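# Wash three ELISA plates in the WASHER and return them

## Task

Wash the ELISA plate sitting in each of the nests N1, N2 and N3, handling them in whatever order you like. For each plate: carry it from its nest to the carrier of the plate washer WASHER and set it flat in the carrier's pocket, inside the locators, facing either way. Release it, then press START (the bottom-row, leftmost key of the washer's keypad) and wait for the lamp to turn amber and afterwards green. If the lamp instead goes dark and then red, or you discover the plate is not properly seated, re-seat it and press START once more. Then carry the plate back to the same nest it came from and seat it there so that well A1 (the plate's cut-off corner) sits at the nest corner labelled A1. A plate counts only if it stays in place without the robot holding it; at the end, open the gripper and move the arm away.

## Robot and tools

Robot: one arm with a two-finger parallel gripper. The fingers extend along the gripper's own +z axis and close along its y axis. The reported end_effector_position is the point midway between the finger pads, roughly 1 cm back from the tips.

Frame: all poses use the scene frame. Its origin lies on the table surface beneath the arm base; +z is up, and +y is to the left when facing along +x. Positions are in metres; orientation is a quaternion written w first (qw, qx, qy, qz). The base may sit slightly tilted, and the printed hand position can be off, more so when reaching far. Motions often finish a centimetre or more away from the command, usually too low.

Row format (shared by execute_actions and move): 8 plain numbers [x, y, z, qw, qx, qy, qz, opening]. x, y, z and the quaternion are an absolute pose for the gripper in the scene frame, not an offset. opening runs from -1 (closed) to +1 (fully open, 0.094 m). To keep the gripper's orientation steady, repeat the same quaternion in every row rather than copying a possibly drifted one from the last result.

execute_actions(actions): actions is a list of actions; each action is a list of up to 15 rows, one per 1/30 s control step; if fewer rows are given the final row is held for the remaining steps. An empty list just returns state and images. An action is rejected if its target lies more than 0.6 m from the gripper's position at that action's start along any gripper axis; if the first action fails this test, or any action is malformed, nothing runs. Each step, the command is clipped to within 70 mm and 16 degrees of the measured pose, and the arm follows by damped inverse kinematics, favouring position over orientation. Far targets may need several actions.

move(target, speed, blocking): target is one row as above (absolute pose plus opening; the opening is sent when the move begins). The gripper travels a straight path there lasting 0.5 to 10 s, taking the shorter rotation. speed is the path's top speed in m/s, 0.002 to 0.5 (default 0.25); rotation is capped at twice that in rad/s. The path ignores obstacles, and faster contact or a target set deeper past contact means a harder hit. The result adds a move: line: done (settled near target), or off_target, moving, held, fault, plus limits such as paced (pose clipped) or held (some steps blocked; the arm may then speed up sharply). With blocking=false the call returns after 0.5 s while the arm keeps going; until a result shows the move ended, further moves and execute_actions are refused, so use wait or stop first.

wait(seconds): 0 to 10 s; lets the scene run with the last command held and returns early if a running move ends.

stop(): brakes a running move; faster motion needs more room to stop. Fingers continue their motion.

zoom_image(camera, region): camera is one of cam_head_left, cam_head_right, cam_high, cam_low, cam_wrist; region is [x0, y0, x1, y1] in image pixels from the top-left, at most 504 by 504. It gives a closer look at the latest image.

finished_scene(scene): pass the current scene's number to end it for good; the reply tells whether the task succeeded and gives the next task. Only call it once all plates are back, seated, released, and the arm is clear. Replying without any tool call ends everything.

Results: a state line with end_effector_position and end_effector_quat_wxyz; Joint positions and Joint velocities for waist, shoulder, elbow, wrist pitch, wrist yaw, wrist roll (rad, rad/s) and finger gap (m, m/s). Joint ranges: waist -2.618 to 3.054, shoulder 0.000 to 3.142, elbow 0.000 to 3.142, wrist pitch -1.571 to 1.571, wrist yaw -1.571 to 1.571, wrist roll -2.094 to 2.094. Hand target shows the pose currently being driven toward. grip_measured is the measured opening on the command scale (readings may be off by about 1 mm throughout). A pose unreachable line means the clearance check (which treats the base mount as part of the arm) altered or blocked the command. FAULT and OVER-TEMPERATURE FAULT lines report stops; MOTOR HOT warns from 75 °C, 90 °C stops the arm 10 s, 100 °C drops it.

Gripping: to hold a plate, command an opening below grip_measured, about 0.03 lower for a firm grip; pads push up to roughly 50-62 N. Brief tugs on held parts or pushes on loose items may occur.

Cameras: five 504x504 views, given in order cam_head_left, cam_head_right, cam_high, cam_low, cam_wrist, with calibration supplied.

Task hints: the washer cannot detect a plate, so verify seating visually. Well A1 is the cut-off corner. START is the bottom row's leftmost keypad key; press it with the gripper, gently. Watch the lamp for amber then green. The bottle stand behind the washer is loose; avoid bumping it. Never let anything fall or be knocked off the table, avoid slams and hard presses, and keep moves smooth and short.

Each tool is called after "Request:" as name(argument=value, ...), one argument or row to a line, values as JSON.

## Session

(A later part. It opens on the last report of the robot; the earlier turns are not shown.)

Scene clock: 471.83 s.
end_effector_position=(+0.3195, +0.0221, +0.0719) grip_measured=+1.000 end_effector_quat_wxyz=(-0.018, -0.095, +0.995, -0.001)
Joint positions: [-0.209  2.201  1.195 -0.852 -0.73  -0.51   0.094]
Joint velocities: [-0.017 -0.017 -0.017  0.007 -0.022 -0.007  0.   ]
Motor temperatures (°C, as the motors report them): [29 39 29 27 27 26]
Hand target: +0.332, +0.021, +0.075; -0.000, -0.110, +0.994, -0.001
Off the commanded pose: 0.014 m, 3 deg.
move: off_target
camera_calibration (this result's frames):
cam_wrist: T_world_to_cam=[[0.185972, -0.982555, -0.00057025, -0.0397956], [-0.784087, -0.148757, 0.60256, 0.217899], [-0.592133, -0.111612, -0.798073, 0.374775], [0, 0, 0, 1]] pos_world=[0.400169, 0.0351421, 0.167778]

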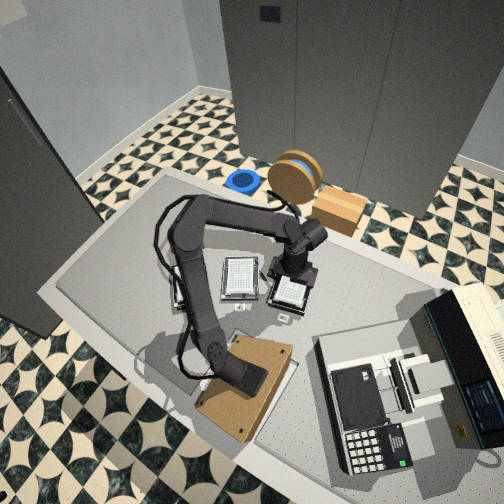

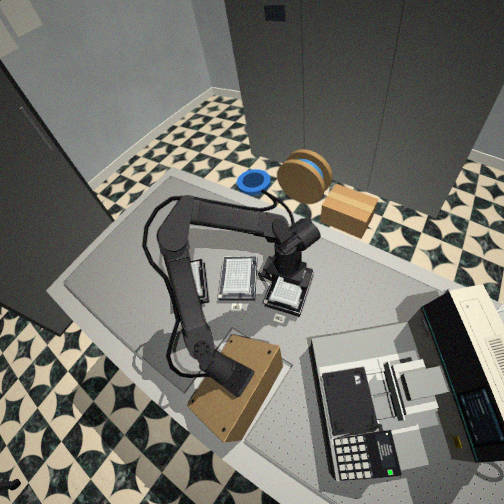

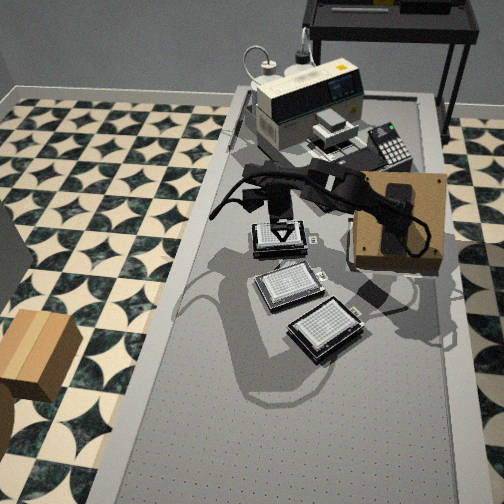

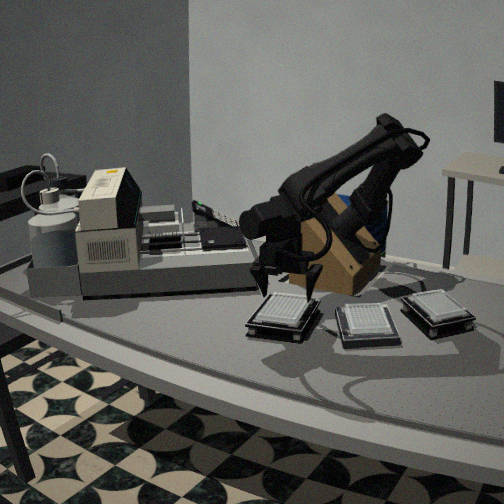

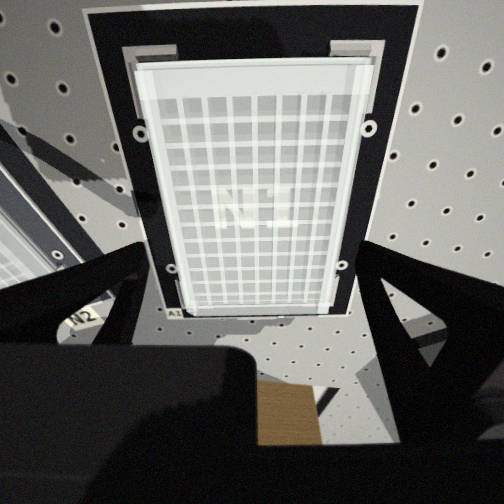

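Target qx≈-0.105. Go up and re-descend.

Request:
move(
  target=[0.337,0.022,0.13,0,-0.103,0.9947,0,1],
  speed=0.1,
)

Request:
move(
  target=[0.333,0.021,0.072,0,-0.103,0.9947,0,1],
  speed=0.05,
)

Scene clock: 475.93 s.
end_effector_position=(+0.3321, +0.0238, +0.1164) grip_measured=+1.000 end_effector_quat_wxyz=(-0.014, -0.102, +0.995, +0.005)
Joint positions: [-0.288  2.201  1.347 -1.068 -0.719 -0.622  0.094]
Joint velocities: [ 0.002  0.007  0.017 -0.007 -0.051 -0.022  0.   ]
Motor temperatures (°C, as the motors report them): [30 39 30 27 27 26]
Hand target: +0.338, +0.022, +0.129; +0.000, -0.103, +0.995, +0.001
Off the commanded pose: 0.015 m, 2 deg.
move: off_target
camera_calibration (this result's frames):
cam_wrist: T_world_to_cam=[[0.198761, -0.979972, -0.0121681, -0.0433419], [-0.786306, -0.166868, 0.594877, 0.203317], [-0.584993, -0.108671, -0.803725, 0.416209], [0, 0, 0, 1]] pos_world=[0.411963, 0.0366827, 0.213042]

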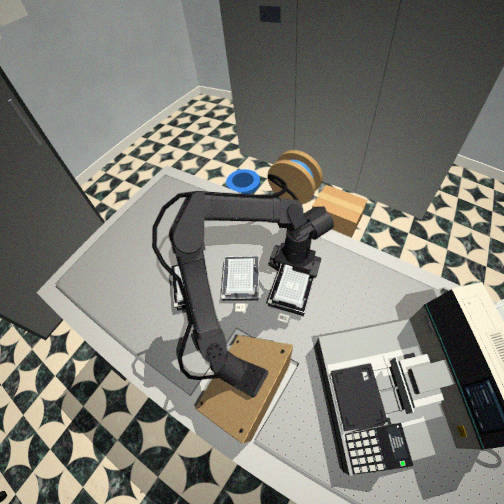

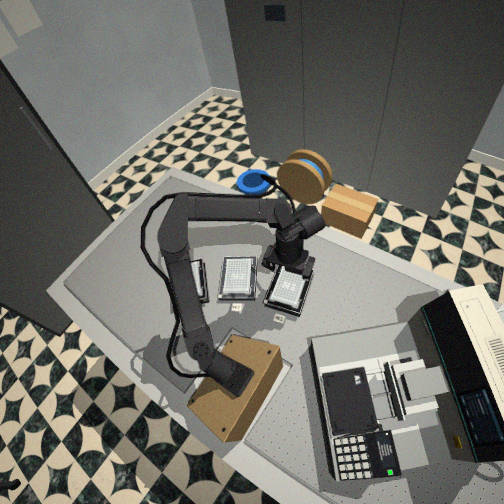

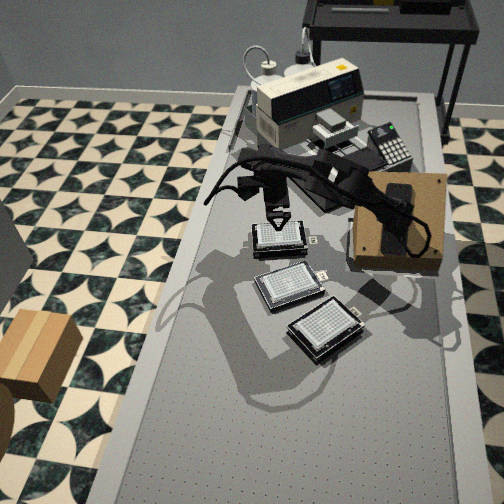

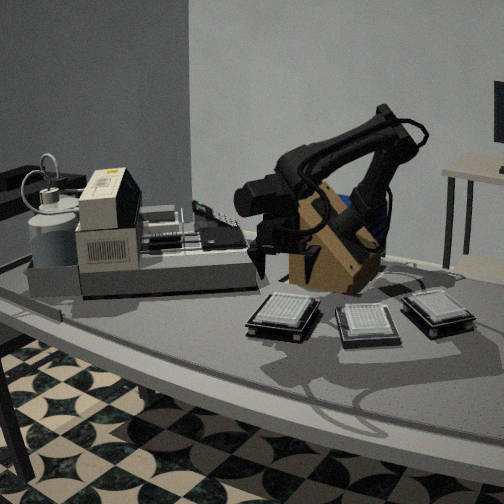

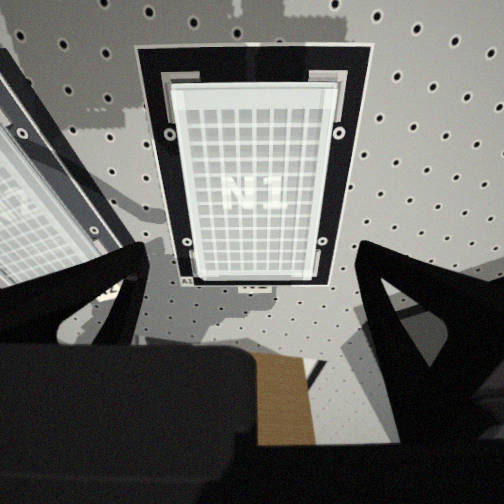

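Scene clock: 477.33 s.
end_effector_position=(+0.3311, +0.0242, +0.0743) grip_measured=+1.000 end_effector_quat_wxyz=(-0.007, -0.108, +0.994, -0.006)
Joint positions: [-0.202  2.201  1.221 -0.838 -0.731 -0.504  0.094]
Joint velocities: [-0.007  0.017 -0.017 -0.007 -0.022 -0.007  0.   ]
Motor temperatures (°C, as the motors report them): [30 39 30 27 27 26]
Hand target: +0.332, +0.021, +0.072; -0.000, -0.103, +0.995, -0.001
Off the commanded pose: 0.004 m, 1 deg.
move: done
camera_calibration (this result's frames):
cam_wrist: T_world_to_cam=[[0.211288, -0.977355, 0.0116168, -0.0492545], [-0.794163, -0.164732, 0.584952, 0.230888], [-0.569792, -0.132819, -0.810985, 0.377921], [0, 0, 0, 1]] pos_world=[0.409106, 0.0400904, 0.172002]

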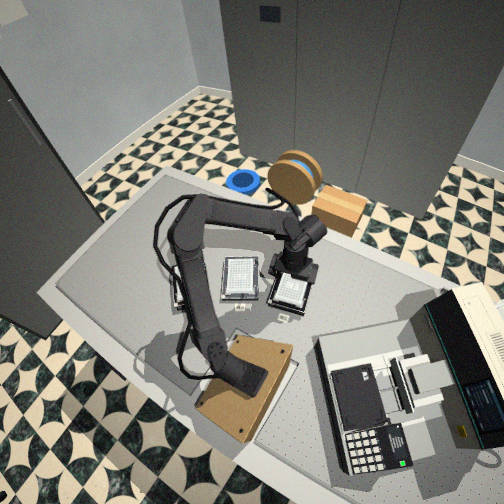

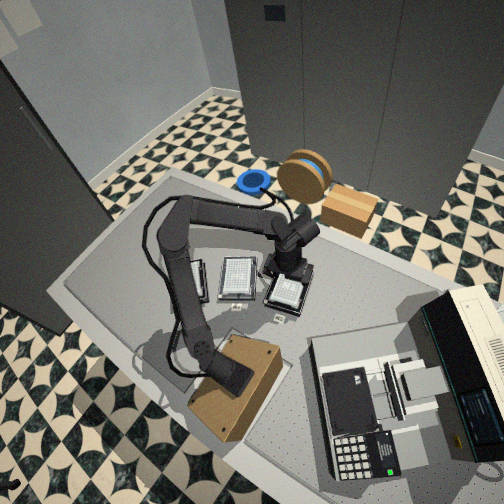

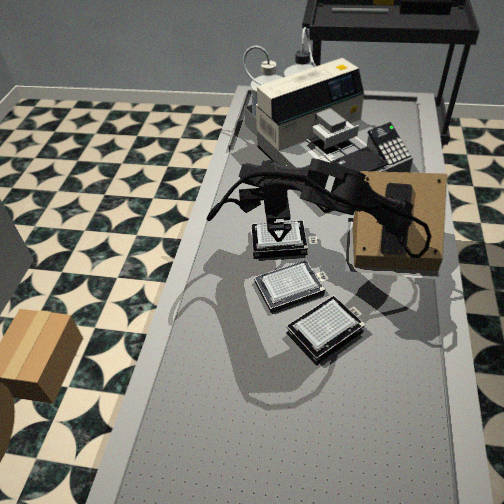

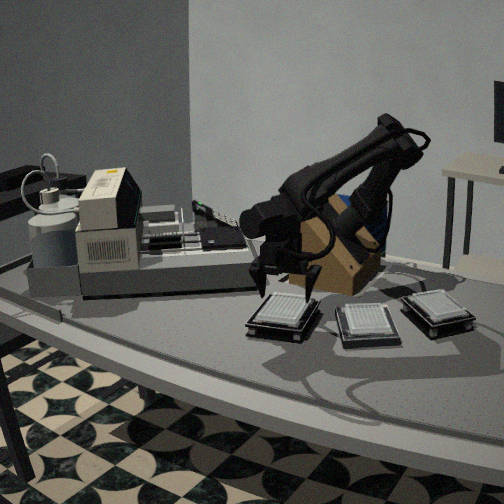

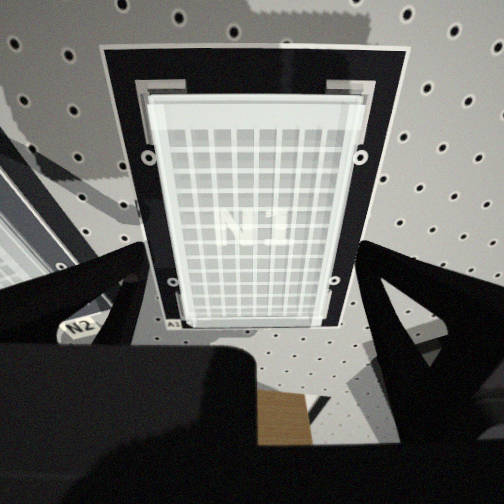

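Request:
move(
  target=[0.3305,0.019,0.05,0,-0.102,0.9948,0,1],
  speed=0.03,
)

Scene clock: 481.43 s.
end_effector_position=(+0.3291, +0.0216, +0.0519) grip_measured=+1.000 end_effector_quat_wxyz=(-0.007, -0.106, +0.994, -0.005)
Joint positions: [-0.164  2.228  1.176 -0.734 -0.741 -0.451  0.094]
Joint velocities: [ 0.007 -0.012  0.002  0.007 -0.066 -0.022  0.   ]
Motor temperatures (°C, as the motors report them): [30 39 29 27 27 26]
Hand target: +0.330, +0.019, +0.050; -0.000, -0.102, +0.995, -0.001
Off the commanded pose: 0.004 m, 1 deg.
move: done
camera_calibration (this result's frames):
cam_wrist: T_world_to_cam=[[0.207215, -0.978244, 0.0100142, -0.0497053], [-0.794384, -0.162277, 0.585338, 0.242025], [-0.570979, -0.129246, -0.810727, 0.358605], [0, 0, 0, 1]] pos_world=[0.407316, 0.0369994, 0.149563]

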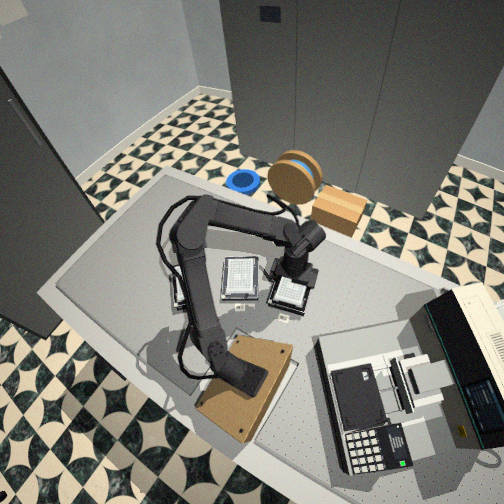

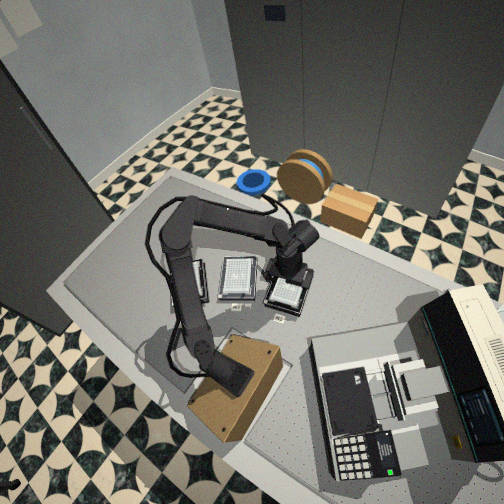

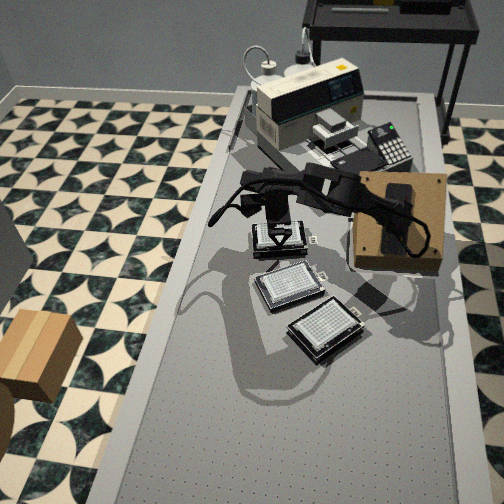

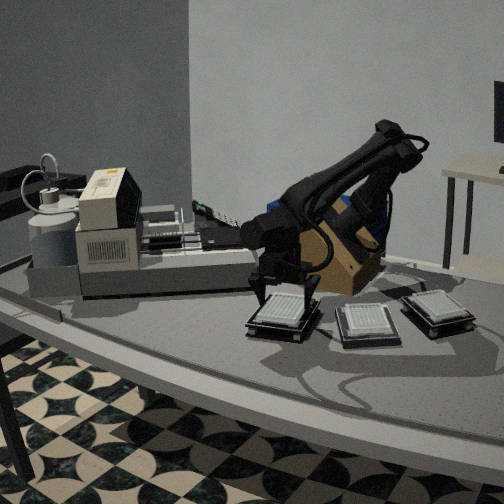

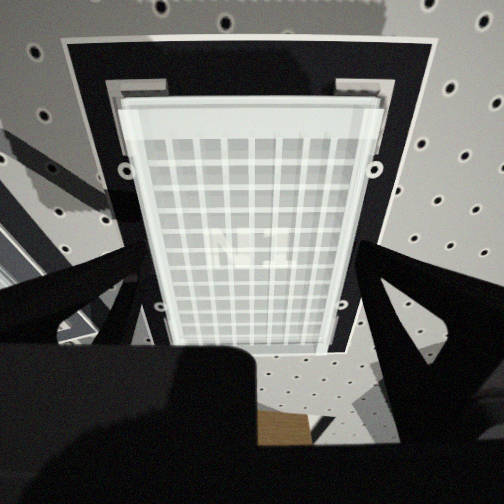

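Well aligned; 3 mm lower.

Request:
execute_actions(
  actions=[
    [[0.330,0.019,0.0493,0,-0.102,0.9948,0,1],[0.330,0.019,0.0486,0,-0.102,0.9948,0,1],[0.330,0.019,0.0479,0,-0.102,0.9948,0,1],[0.330,0.019,0.0472,0,-0.102,0.9948,0,1],[0.330,0.019,0.0465,0,-0.102,0.9948,0,1],[0.330,0.019,0.046,0,-0.102,0.9948,0,1]],
  ],
)

Scene clock: 486.20 s.
end_effector_position=(+0.3326, +0.0233, +0.0499) grip_measured=+1.000 end_effector_quat_wxyz=(-0.002, -0.110, +0.994, -0.006)
Joint positions: [-0.155  2.228  1.176 -0.714 -0.744 -0.44   0.094]
Joint velocities: [-0.002  0.002 -0.012  0.007  0.022 -0.066  0.   ]
Motor temperatures (°C, as the motors report them): [30 39 29 27 27 26]
Hand target: +0.330, +0.019, +0.046; -0.000, -0.102, +0.995, +0.000
Off the commanded pose: 0.006 m, 1 deg.
camera_calibration (this result's frames):
cam_wrist: T_world_to_cam=[[0.215585, -0.976407, 0.0123227, -0.0516789], [-0.798253, -0.168953, 0.57814, 0.248099], [-0.562418, -0.134475, -0.815844, 0.356675], [0, 0, 0, 1]] pos_world=[0.409788, 0.0394216, 0.148192]

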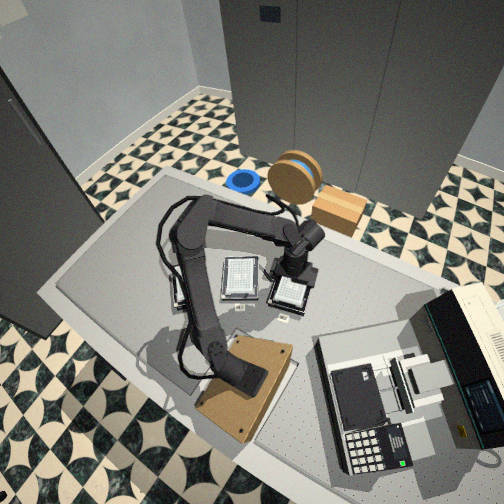

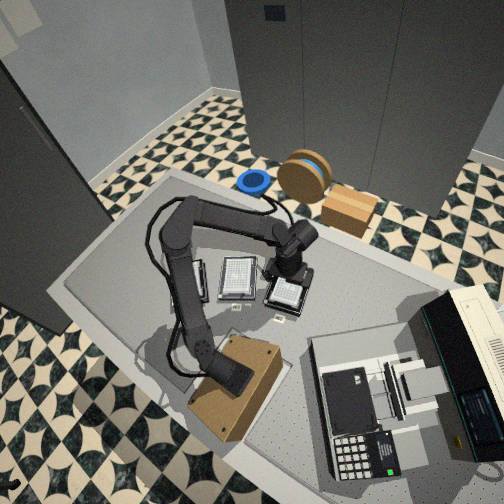

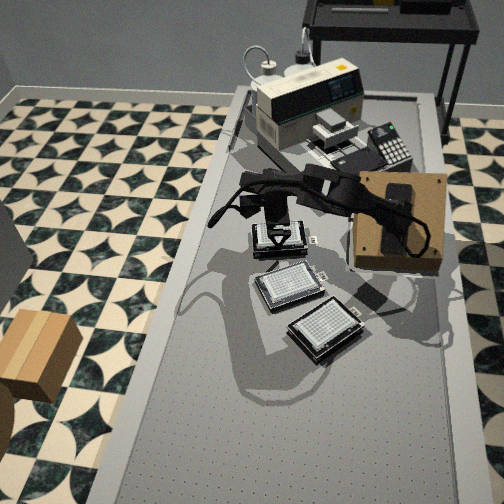

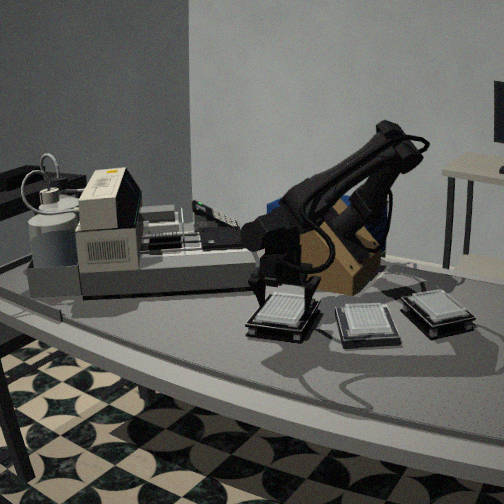

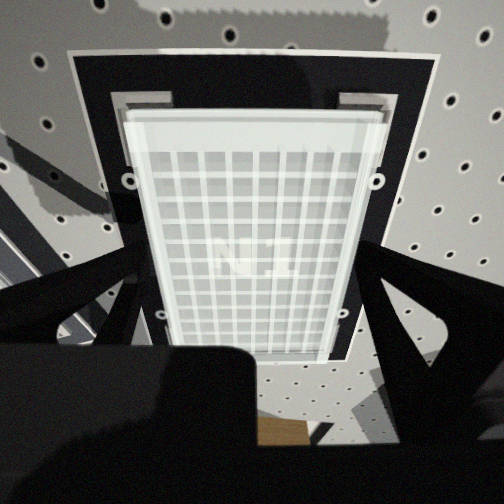

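Request:
execute_actions(
  actions=[
    [[0.3295,0.0187,0.0457,0,-0.102,0.9948,0,1],[0.329,0.0184,0.0454,0,-0.102,0.9948,0,1],[0.3287,0.018,0.045,0,-0.102,0.9948,0,1]],
  ],
)

Scene clock: 489.67 s.
end_effector_position=(+0.3286, +0.0222, +0.0477) grip_measured=+1.000 end_effector_quat_wxyz=(-0.005, -0.107, +0.994, -0.005)
Joint positions: [-0.155  2.228  1.161 -0.706 -0.745 -0.439  0.094]
Joint velocities: [-0.002  0.007 -0.002 -0.037 -0.007  0.037  0.   ]
Motor temperatures (°C, as the motors report them): [30 39 29 27 27 26]
Hand target: +0.328, +0.018, +0.045; -0.000, -0.102, +0.995, +0.000
Off the commanded pose: 0.005 m, 1 deg.
camera_calibration (this result's frames):
cam_wrist: T_world_to_cam=[[0.209774, -0.977705, 0.00931513, -0.0497615], [-0.796218, -0.16529, 0.581993, 0.24501], [-0.567478, -0.129504, -0.81314, 0.353865], [0, 0, 0, 1]] pos_world=[0.406331, 0.0376725, 0.145611]

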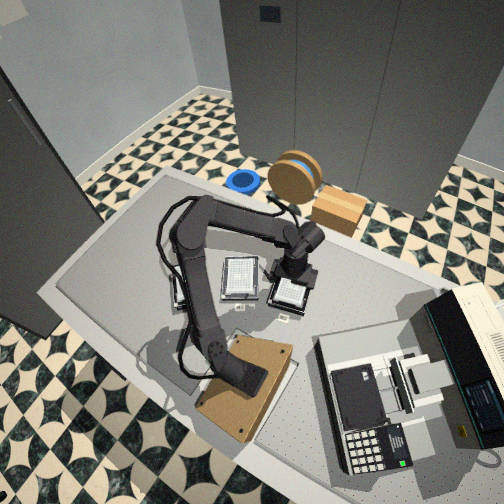

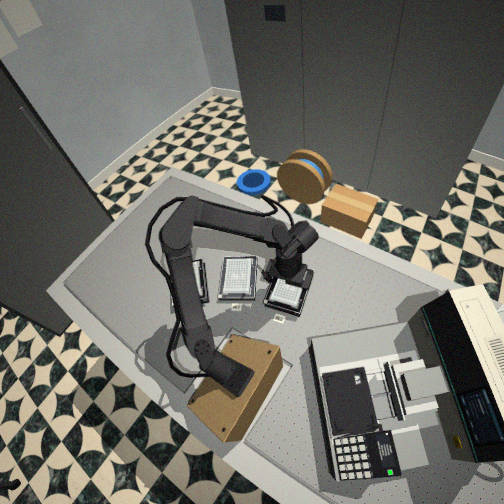

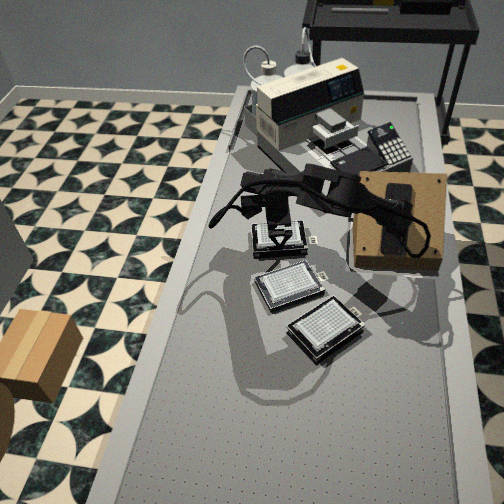

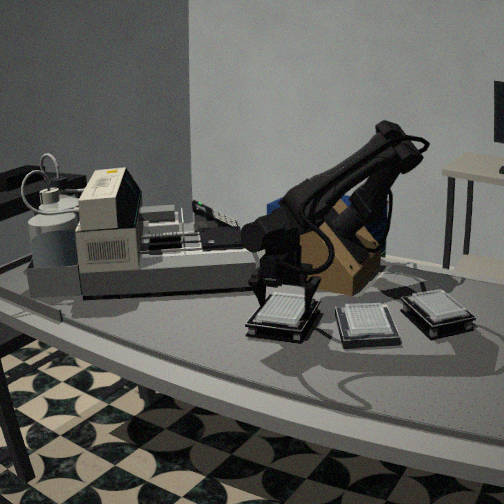

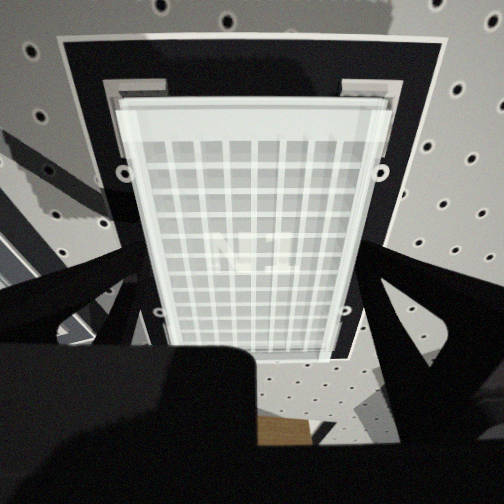

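Request:
execute_actions(
  actions=[
    [[0.3287,0.018,0.045,0,-0.102,0.9948,0,0.82]],
    [[0.3287,0.018,0.045,0,-0.102,0.9948,0,0.715]],
  ],
)

Request:
move(
  target=[0.336,0.022,0.14,0,-0.102,0.9948,0,0.715],
  speed=0.08,
)

Request:
move(
  target=[0.29,-0.13,0.20,0,0.819,0.574,0,0.715],
  speed=0.3,
)

Request:
move(
  target=[0.106,-0.293,0.18,0,0.941,0.338,0,0.715],
  speed=0.2,
)

Request:
move(
  target=[0.109,-0.2895,0.118,0,0.941,0.338,0,0.715],
  speed=0.04,
)

Scene clock: 500.03 s.
end_effector_position=(+0.3289, +0.0221, +0.0477) grip_measured=+0.767 end_effector_quat_wxyz=(-0.004, -0.108, +0.994, -0.005)
Joint positions: [-0.155  2.228  1.161 -0.705 -0.745 -0.439  0.083]
Joint velocities: [ 0.012 -0.007 -0.022 -0.007 -0.007  0.007  0.001]
Motor temperatures (°C, as the motors report them): [30 39 29 27 27 26]
Hand target: +0.329, +0.018, +0.045; -0.000, -0.102, +0.995, +0.000
Off the commanded pose: 0.005 m, 1 deg.
camera_calibration (this result's frames):
cam_wrist: T_world_to_cam=[[0.210415, -0.977563, 0.00978092, -0.0501273], [-0.79674, -0.165679, 0.581168, 0.245458], [-0.566507, -0.130079, -0.813725, 0.353746], [0, 0, 0, 1]] pos_world=[0.406514, 0.0376798, 0.14569]

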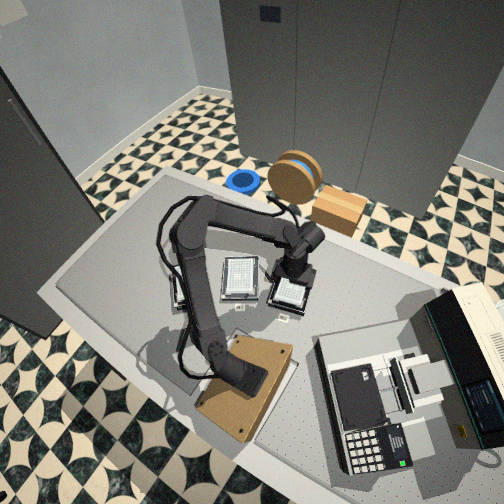

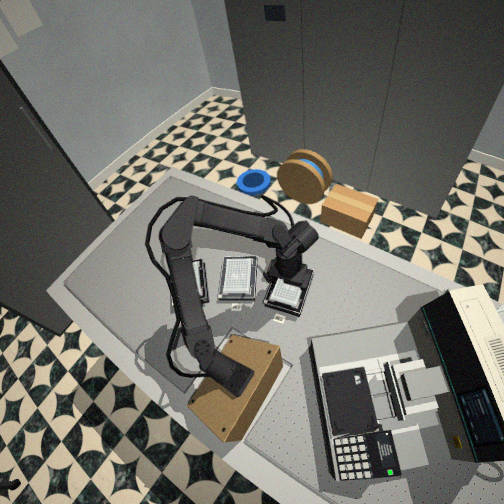

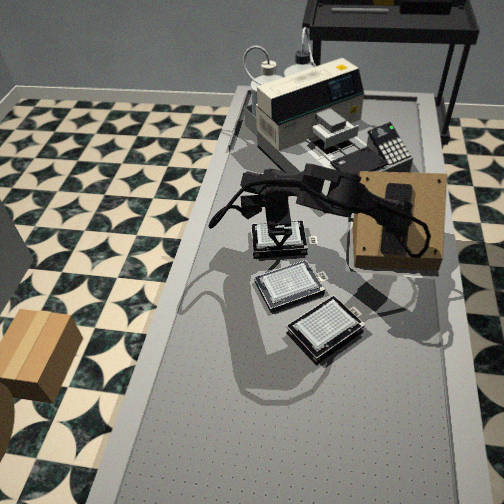

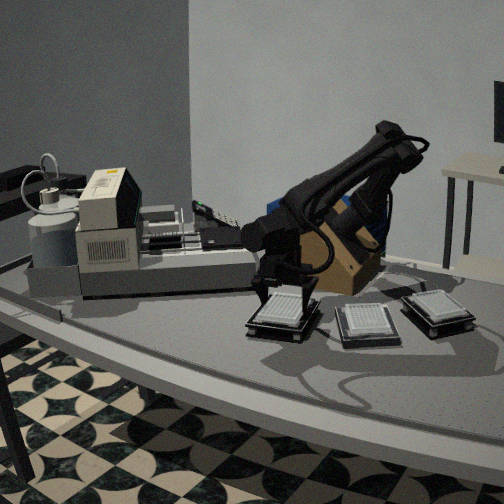

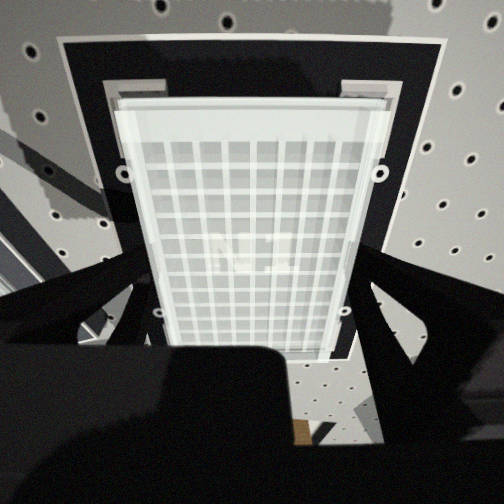

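Scene clock: 501.73 s.
end_effector_position=(+0.3303, +0.0217, +0.1219) grip_measured=+0.767 end_effector_quat_wxyz=(-0.020, -0.096, +0.995, +0.010)
Joint positions: [-0.304  2.214  1.372 -1.113 -0.715 -0.643  0.083]
Joint velocities: [-0.012 -0.012  0.007  0.037 -0.022 -0.022 -0.   ]
Motor temperatures (°C, as the motors report them): [31 39 29 27 27 26]
Hand target: +0.338, +0.023, +0.139; +0.000, -0.103, +0.995, +0.002
Off the commanded pose: 0.019 m, 3 deg.
move: off_target
camera_calibration (this result's frames):
cam_wrist: T_world_to_cam=[[0.187033, -0.982108, -0.0219487, -0.0399164], [-0.780458, -0.162125, 0.603822, 0.195129], [-0.596577, -0.0958045, -0.796817, 0.42202], [0, 0, 0, 1]] pos_world=[0.411524, 0.0328646, 0.217573]

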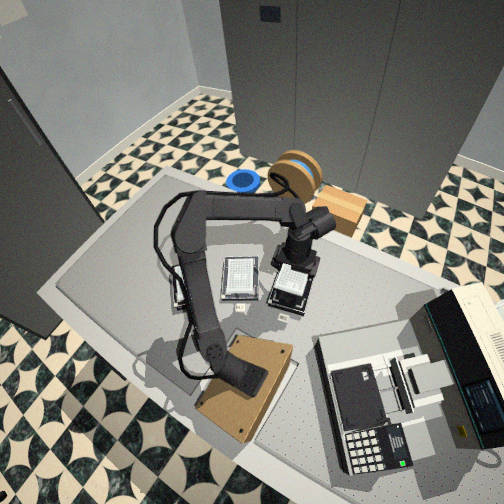

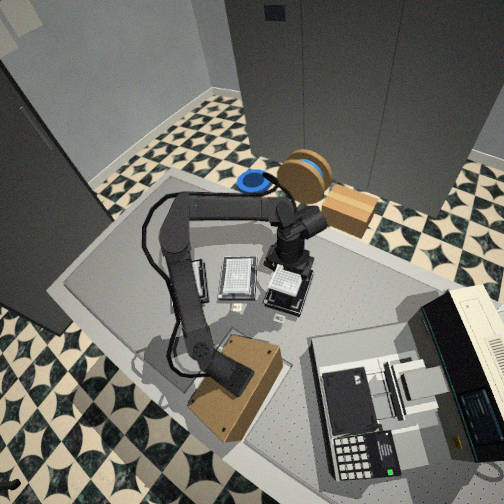

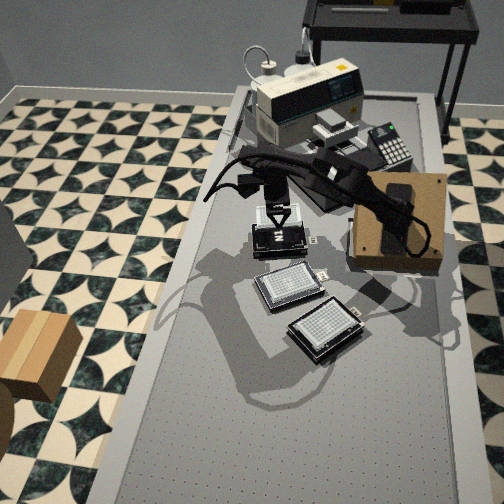

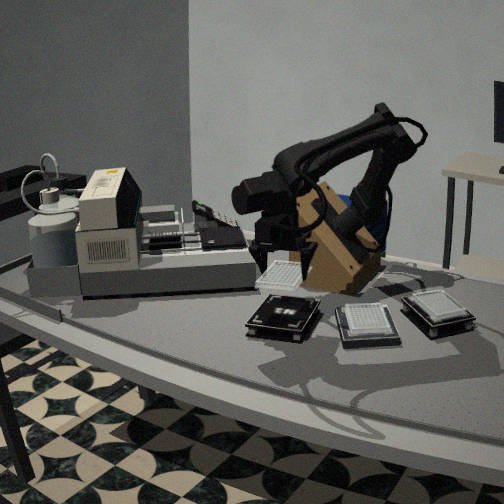

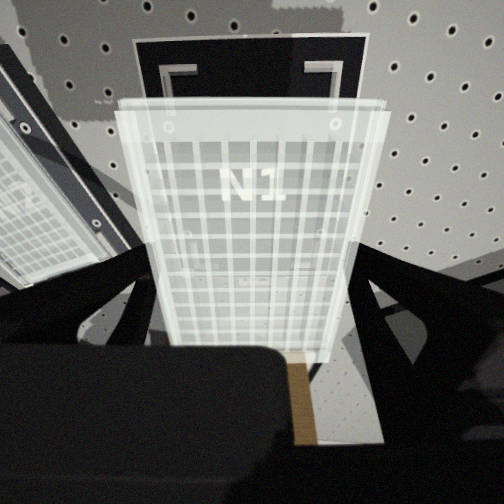

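Scene clock: 505.87 s.
end_effector_position=(+0.2935, -0.1211, +0.1899) grip_measured=+0.767 end_effector_quat_wxyz=(-0.011, +0.812, +0.584, +0.006)
Joint positions: [-0.716  2.498  1.628 -1.321 -0.546  1.015  0.083]
Joint velocities: [-0.012  0.002  0.012 -0.007  0.037 -0.007 -0.   ]
Motor temperatures (°C, as the motors report them): [31 39 30 27 27 26]
Hand target: +0.293, -0.128, +0.199; -0.004, +0.818, +0.576, +0.005
Off the commanded pose: 0.014 m, 2 deg.
move: off_target
camera_calibration (this result's frames):
cam_wrist: T_world_to_cam=[[-0.94653, 0.322409, 0.011553, 0.312557], [0.266346, 0.76073, 0.591904, -0.0910545], [0.182046, 0.563332, -0.805926, 0.293608], [0, 0, 0, 1]] pos_world=[0.266646, -0.196902, 0.286911]

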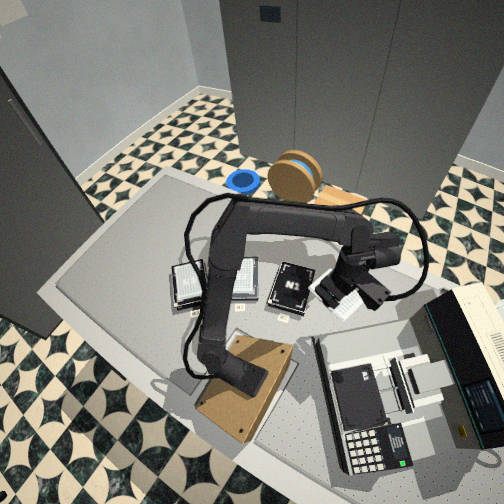

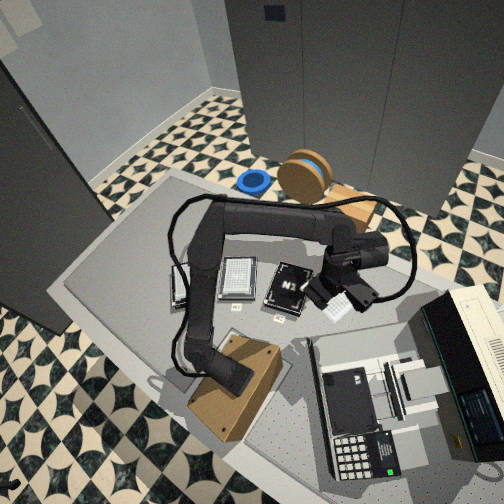

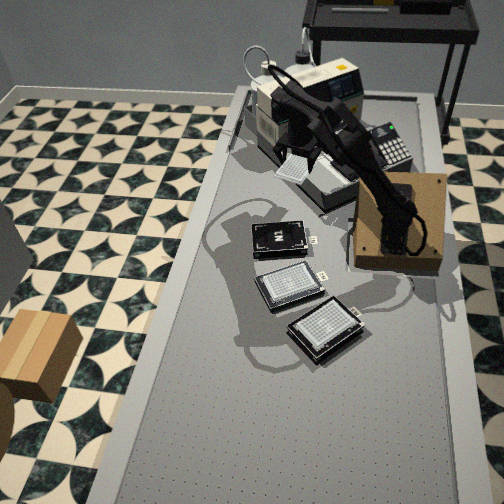

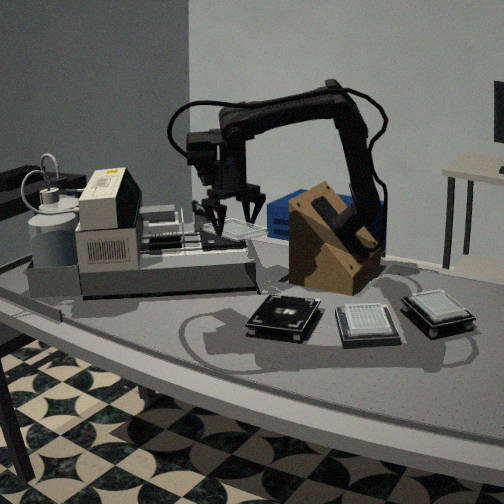

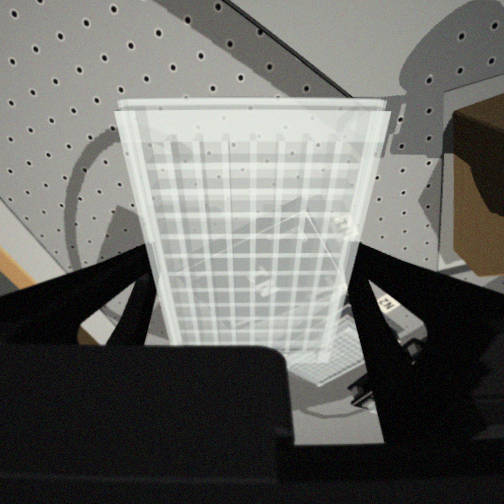

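Scene clock: 507.70 s.
end_effector_position=(+0.1099, -0.2812, +0.1720) grip_measured=+0.767 end_effector_quat_wxyz=(-0.018, +0.939, +0.343, +0.017)
Joint positions: [-1.29   2.835  1.695 -1.234 -0.192  1.092  0.083]
Joint velocities: [-0.002 -0.012 -0.002 -0.007 -0.037 -0.022  0.   ]
Motor temperatures (°C, as the motors report them): [31 39 30 27 27 26]
Hand target: +0.110, -0.290, +0.180; -0.003, +0.939, +0.343, +0.006
Off the commanded pose: 0.015 m, 3 deg.
move: off_target
camera_calibration (this result's frames):
cam_wrist: T_world_to_cam=[[-0.642611, 0.765802, 0.024451, 0.279668], [0.617327, 0.49859, 0.608536, -0.0248536], [0.453827, 0.406146, -0.79315, 0.326519], [0, 0, 0, 1]] pos_world=[0.0468779, -0.334393, 0.267264]

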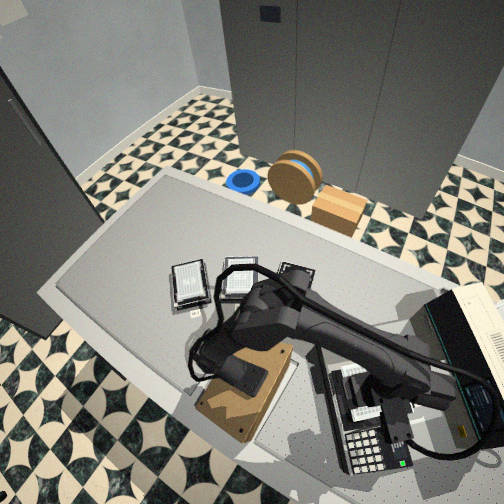

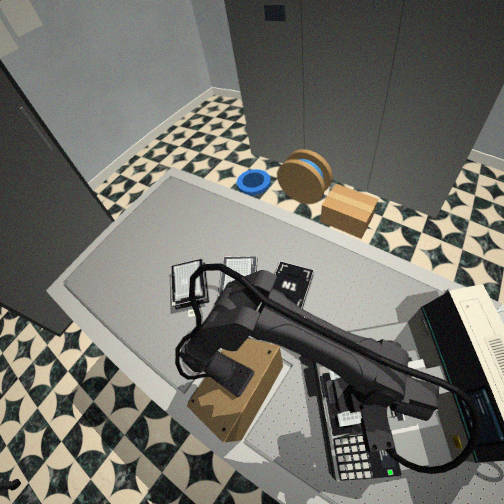

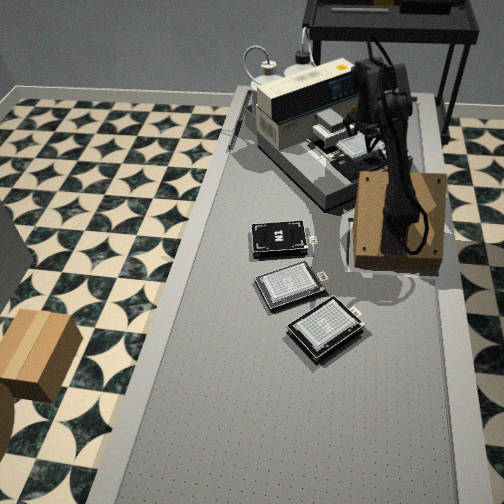

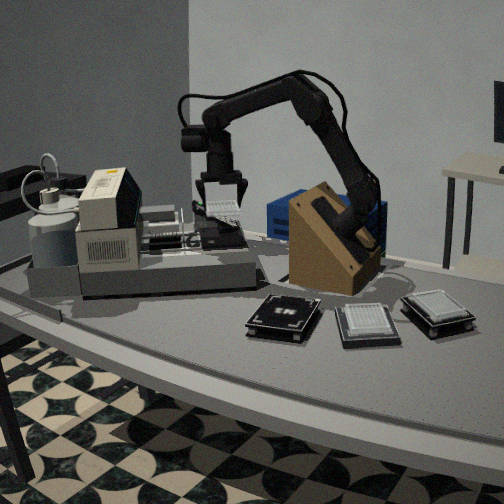

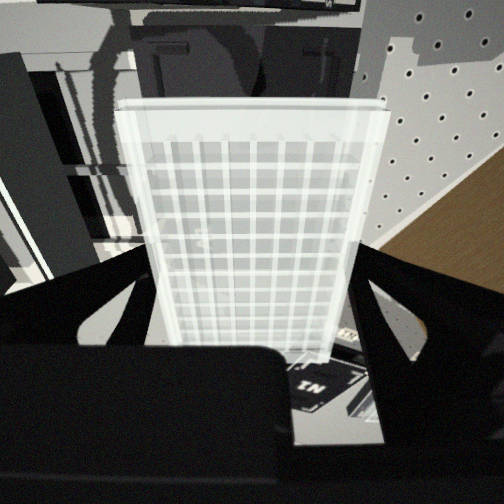

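Scene clock: 509.50 s.
end_effector_position=(+0.1075, -0.2852, +0.1194) grip_measured=+0.767 end_effector_quat_wxyz=(-0.007, +0.941, +0.337, +0.007)
Joint positions: [-1.266  2.87   1.537 -1.012 -0.193  1.128  0.083]
Joint velocities: [-0.007 -0.012 -0.007 -0.051 -0.037  0.051 -0.001]
Motor temperatures (°C, as the motors report them): [30 40 30 27 27 26]
Hand target: +0.108, -0.288, +0.118; +0.000, +0.941, +0.338, -0.000
Off the commanded pose: 0.005 m, 1 deg.
move: done
camera_calibration (this result's frames):
cam_wrist: T_world_to_cam=[[-0.631642, 0.775211, 0.00878699, 0.285882], [0.630527, 0.507093, 0.587615, 0.0141506], [0.45107, 0.376703, -0.809093, 0.281292], [0, 0, 0, 1]] pos_world=[0.0447699, -0.334758, 0.216764]

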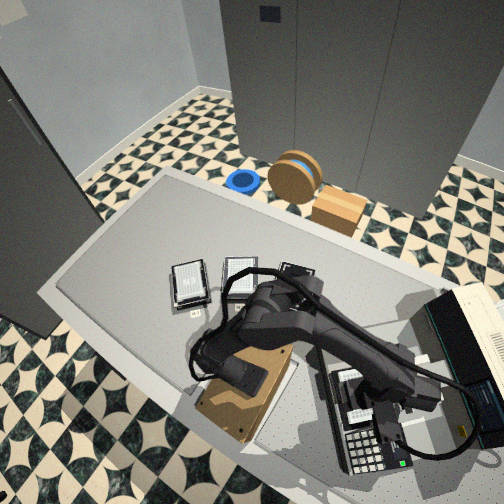

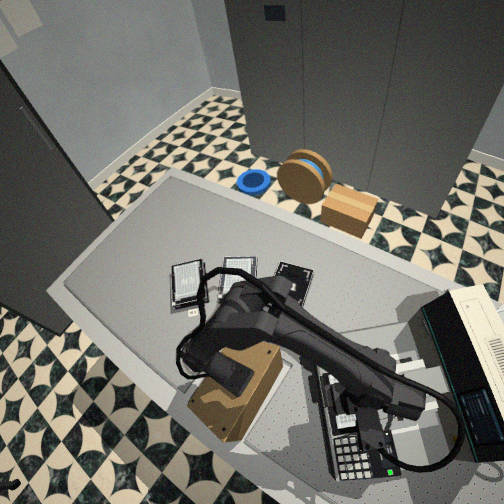

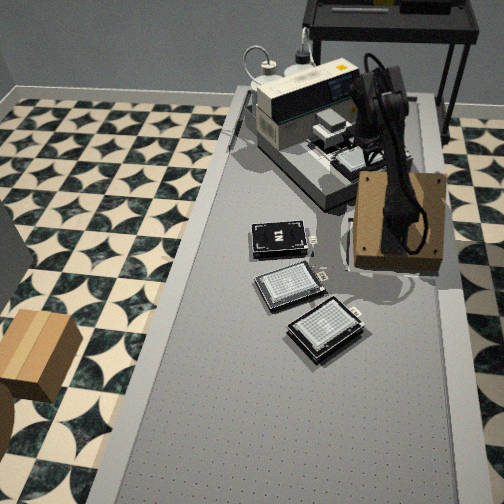

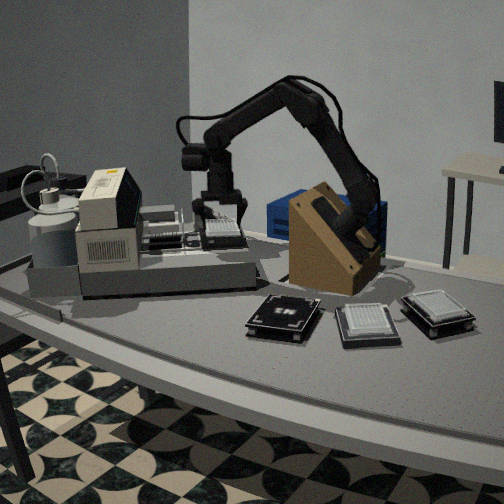

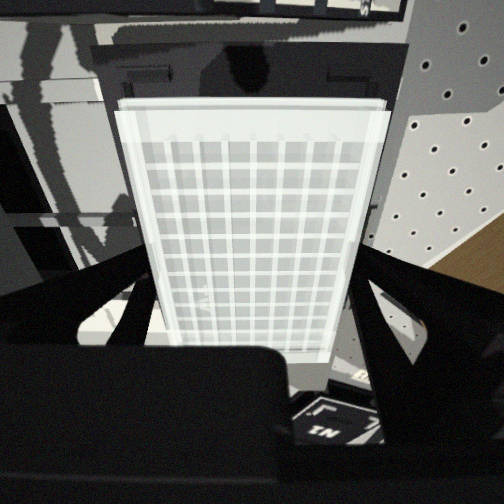

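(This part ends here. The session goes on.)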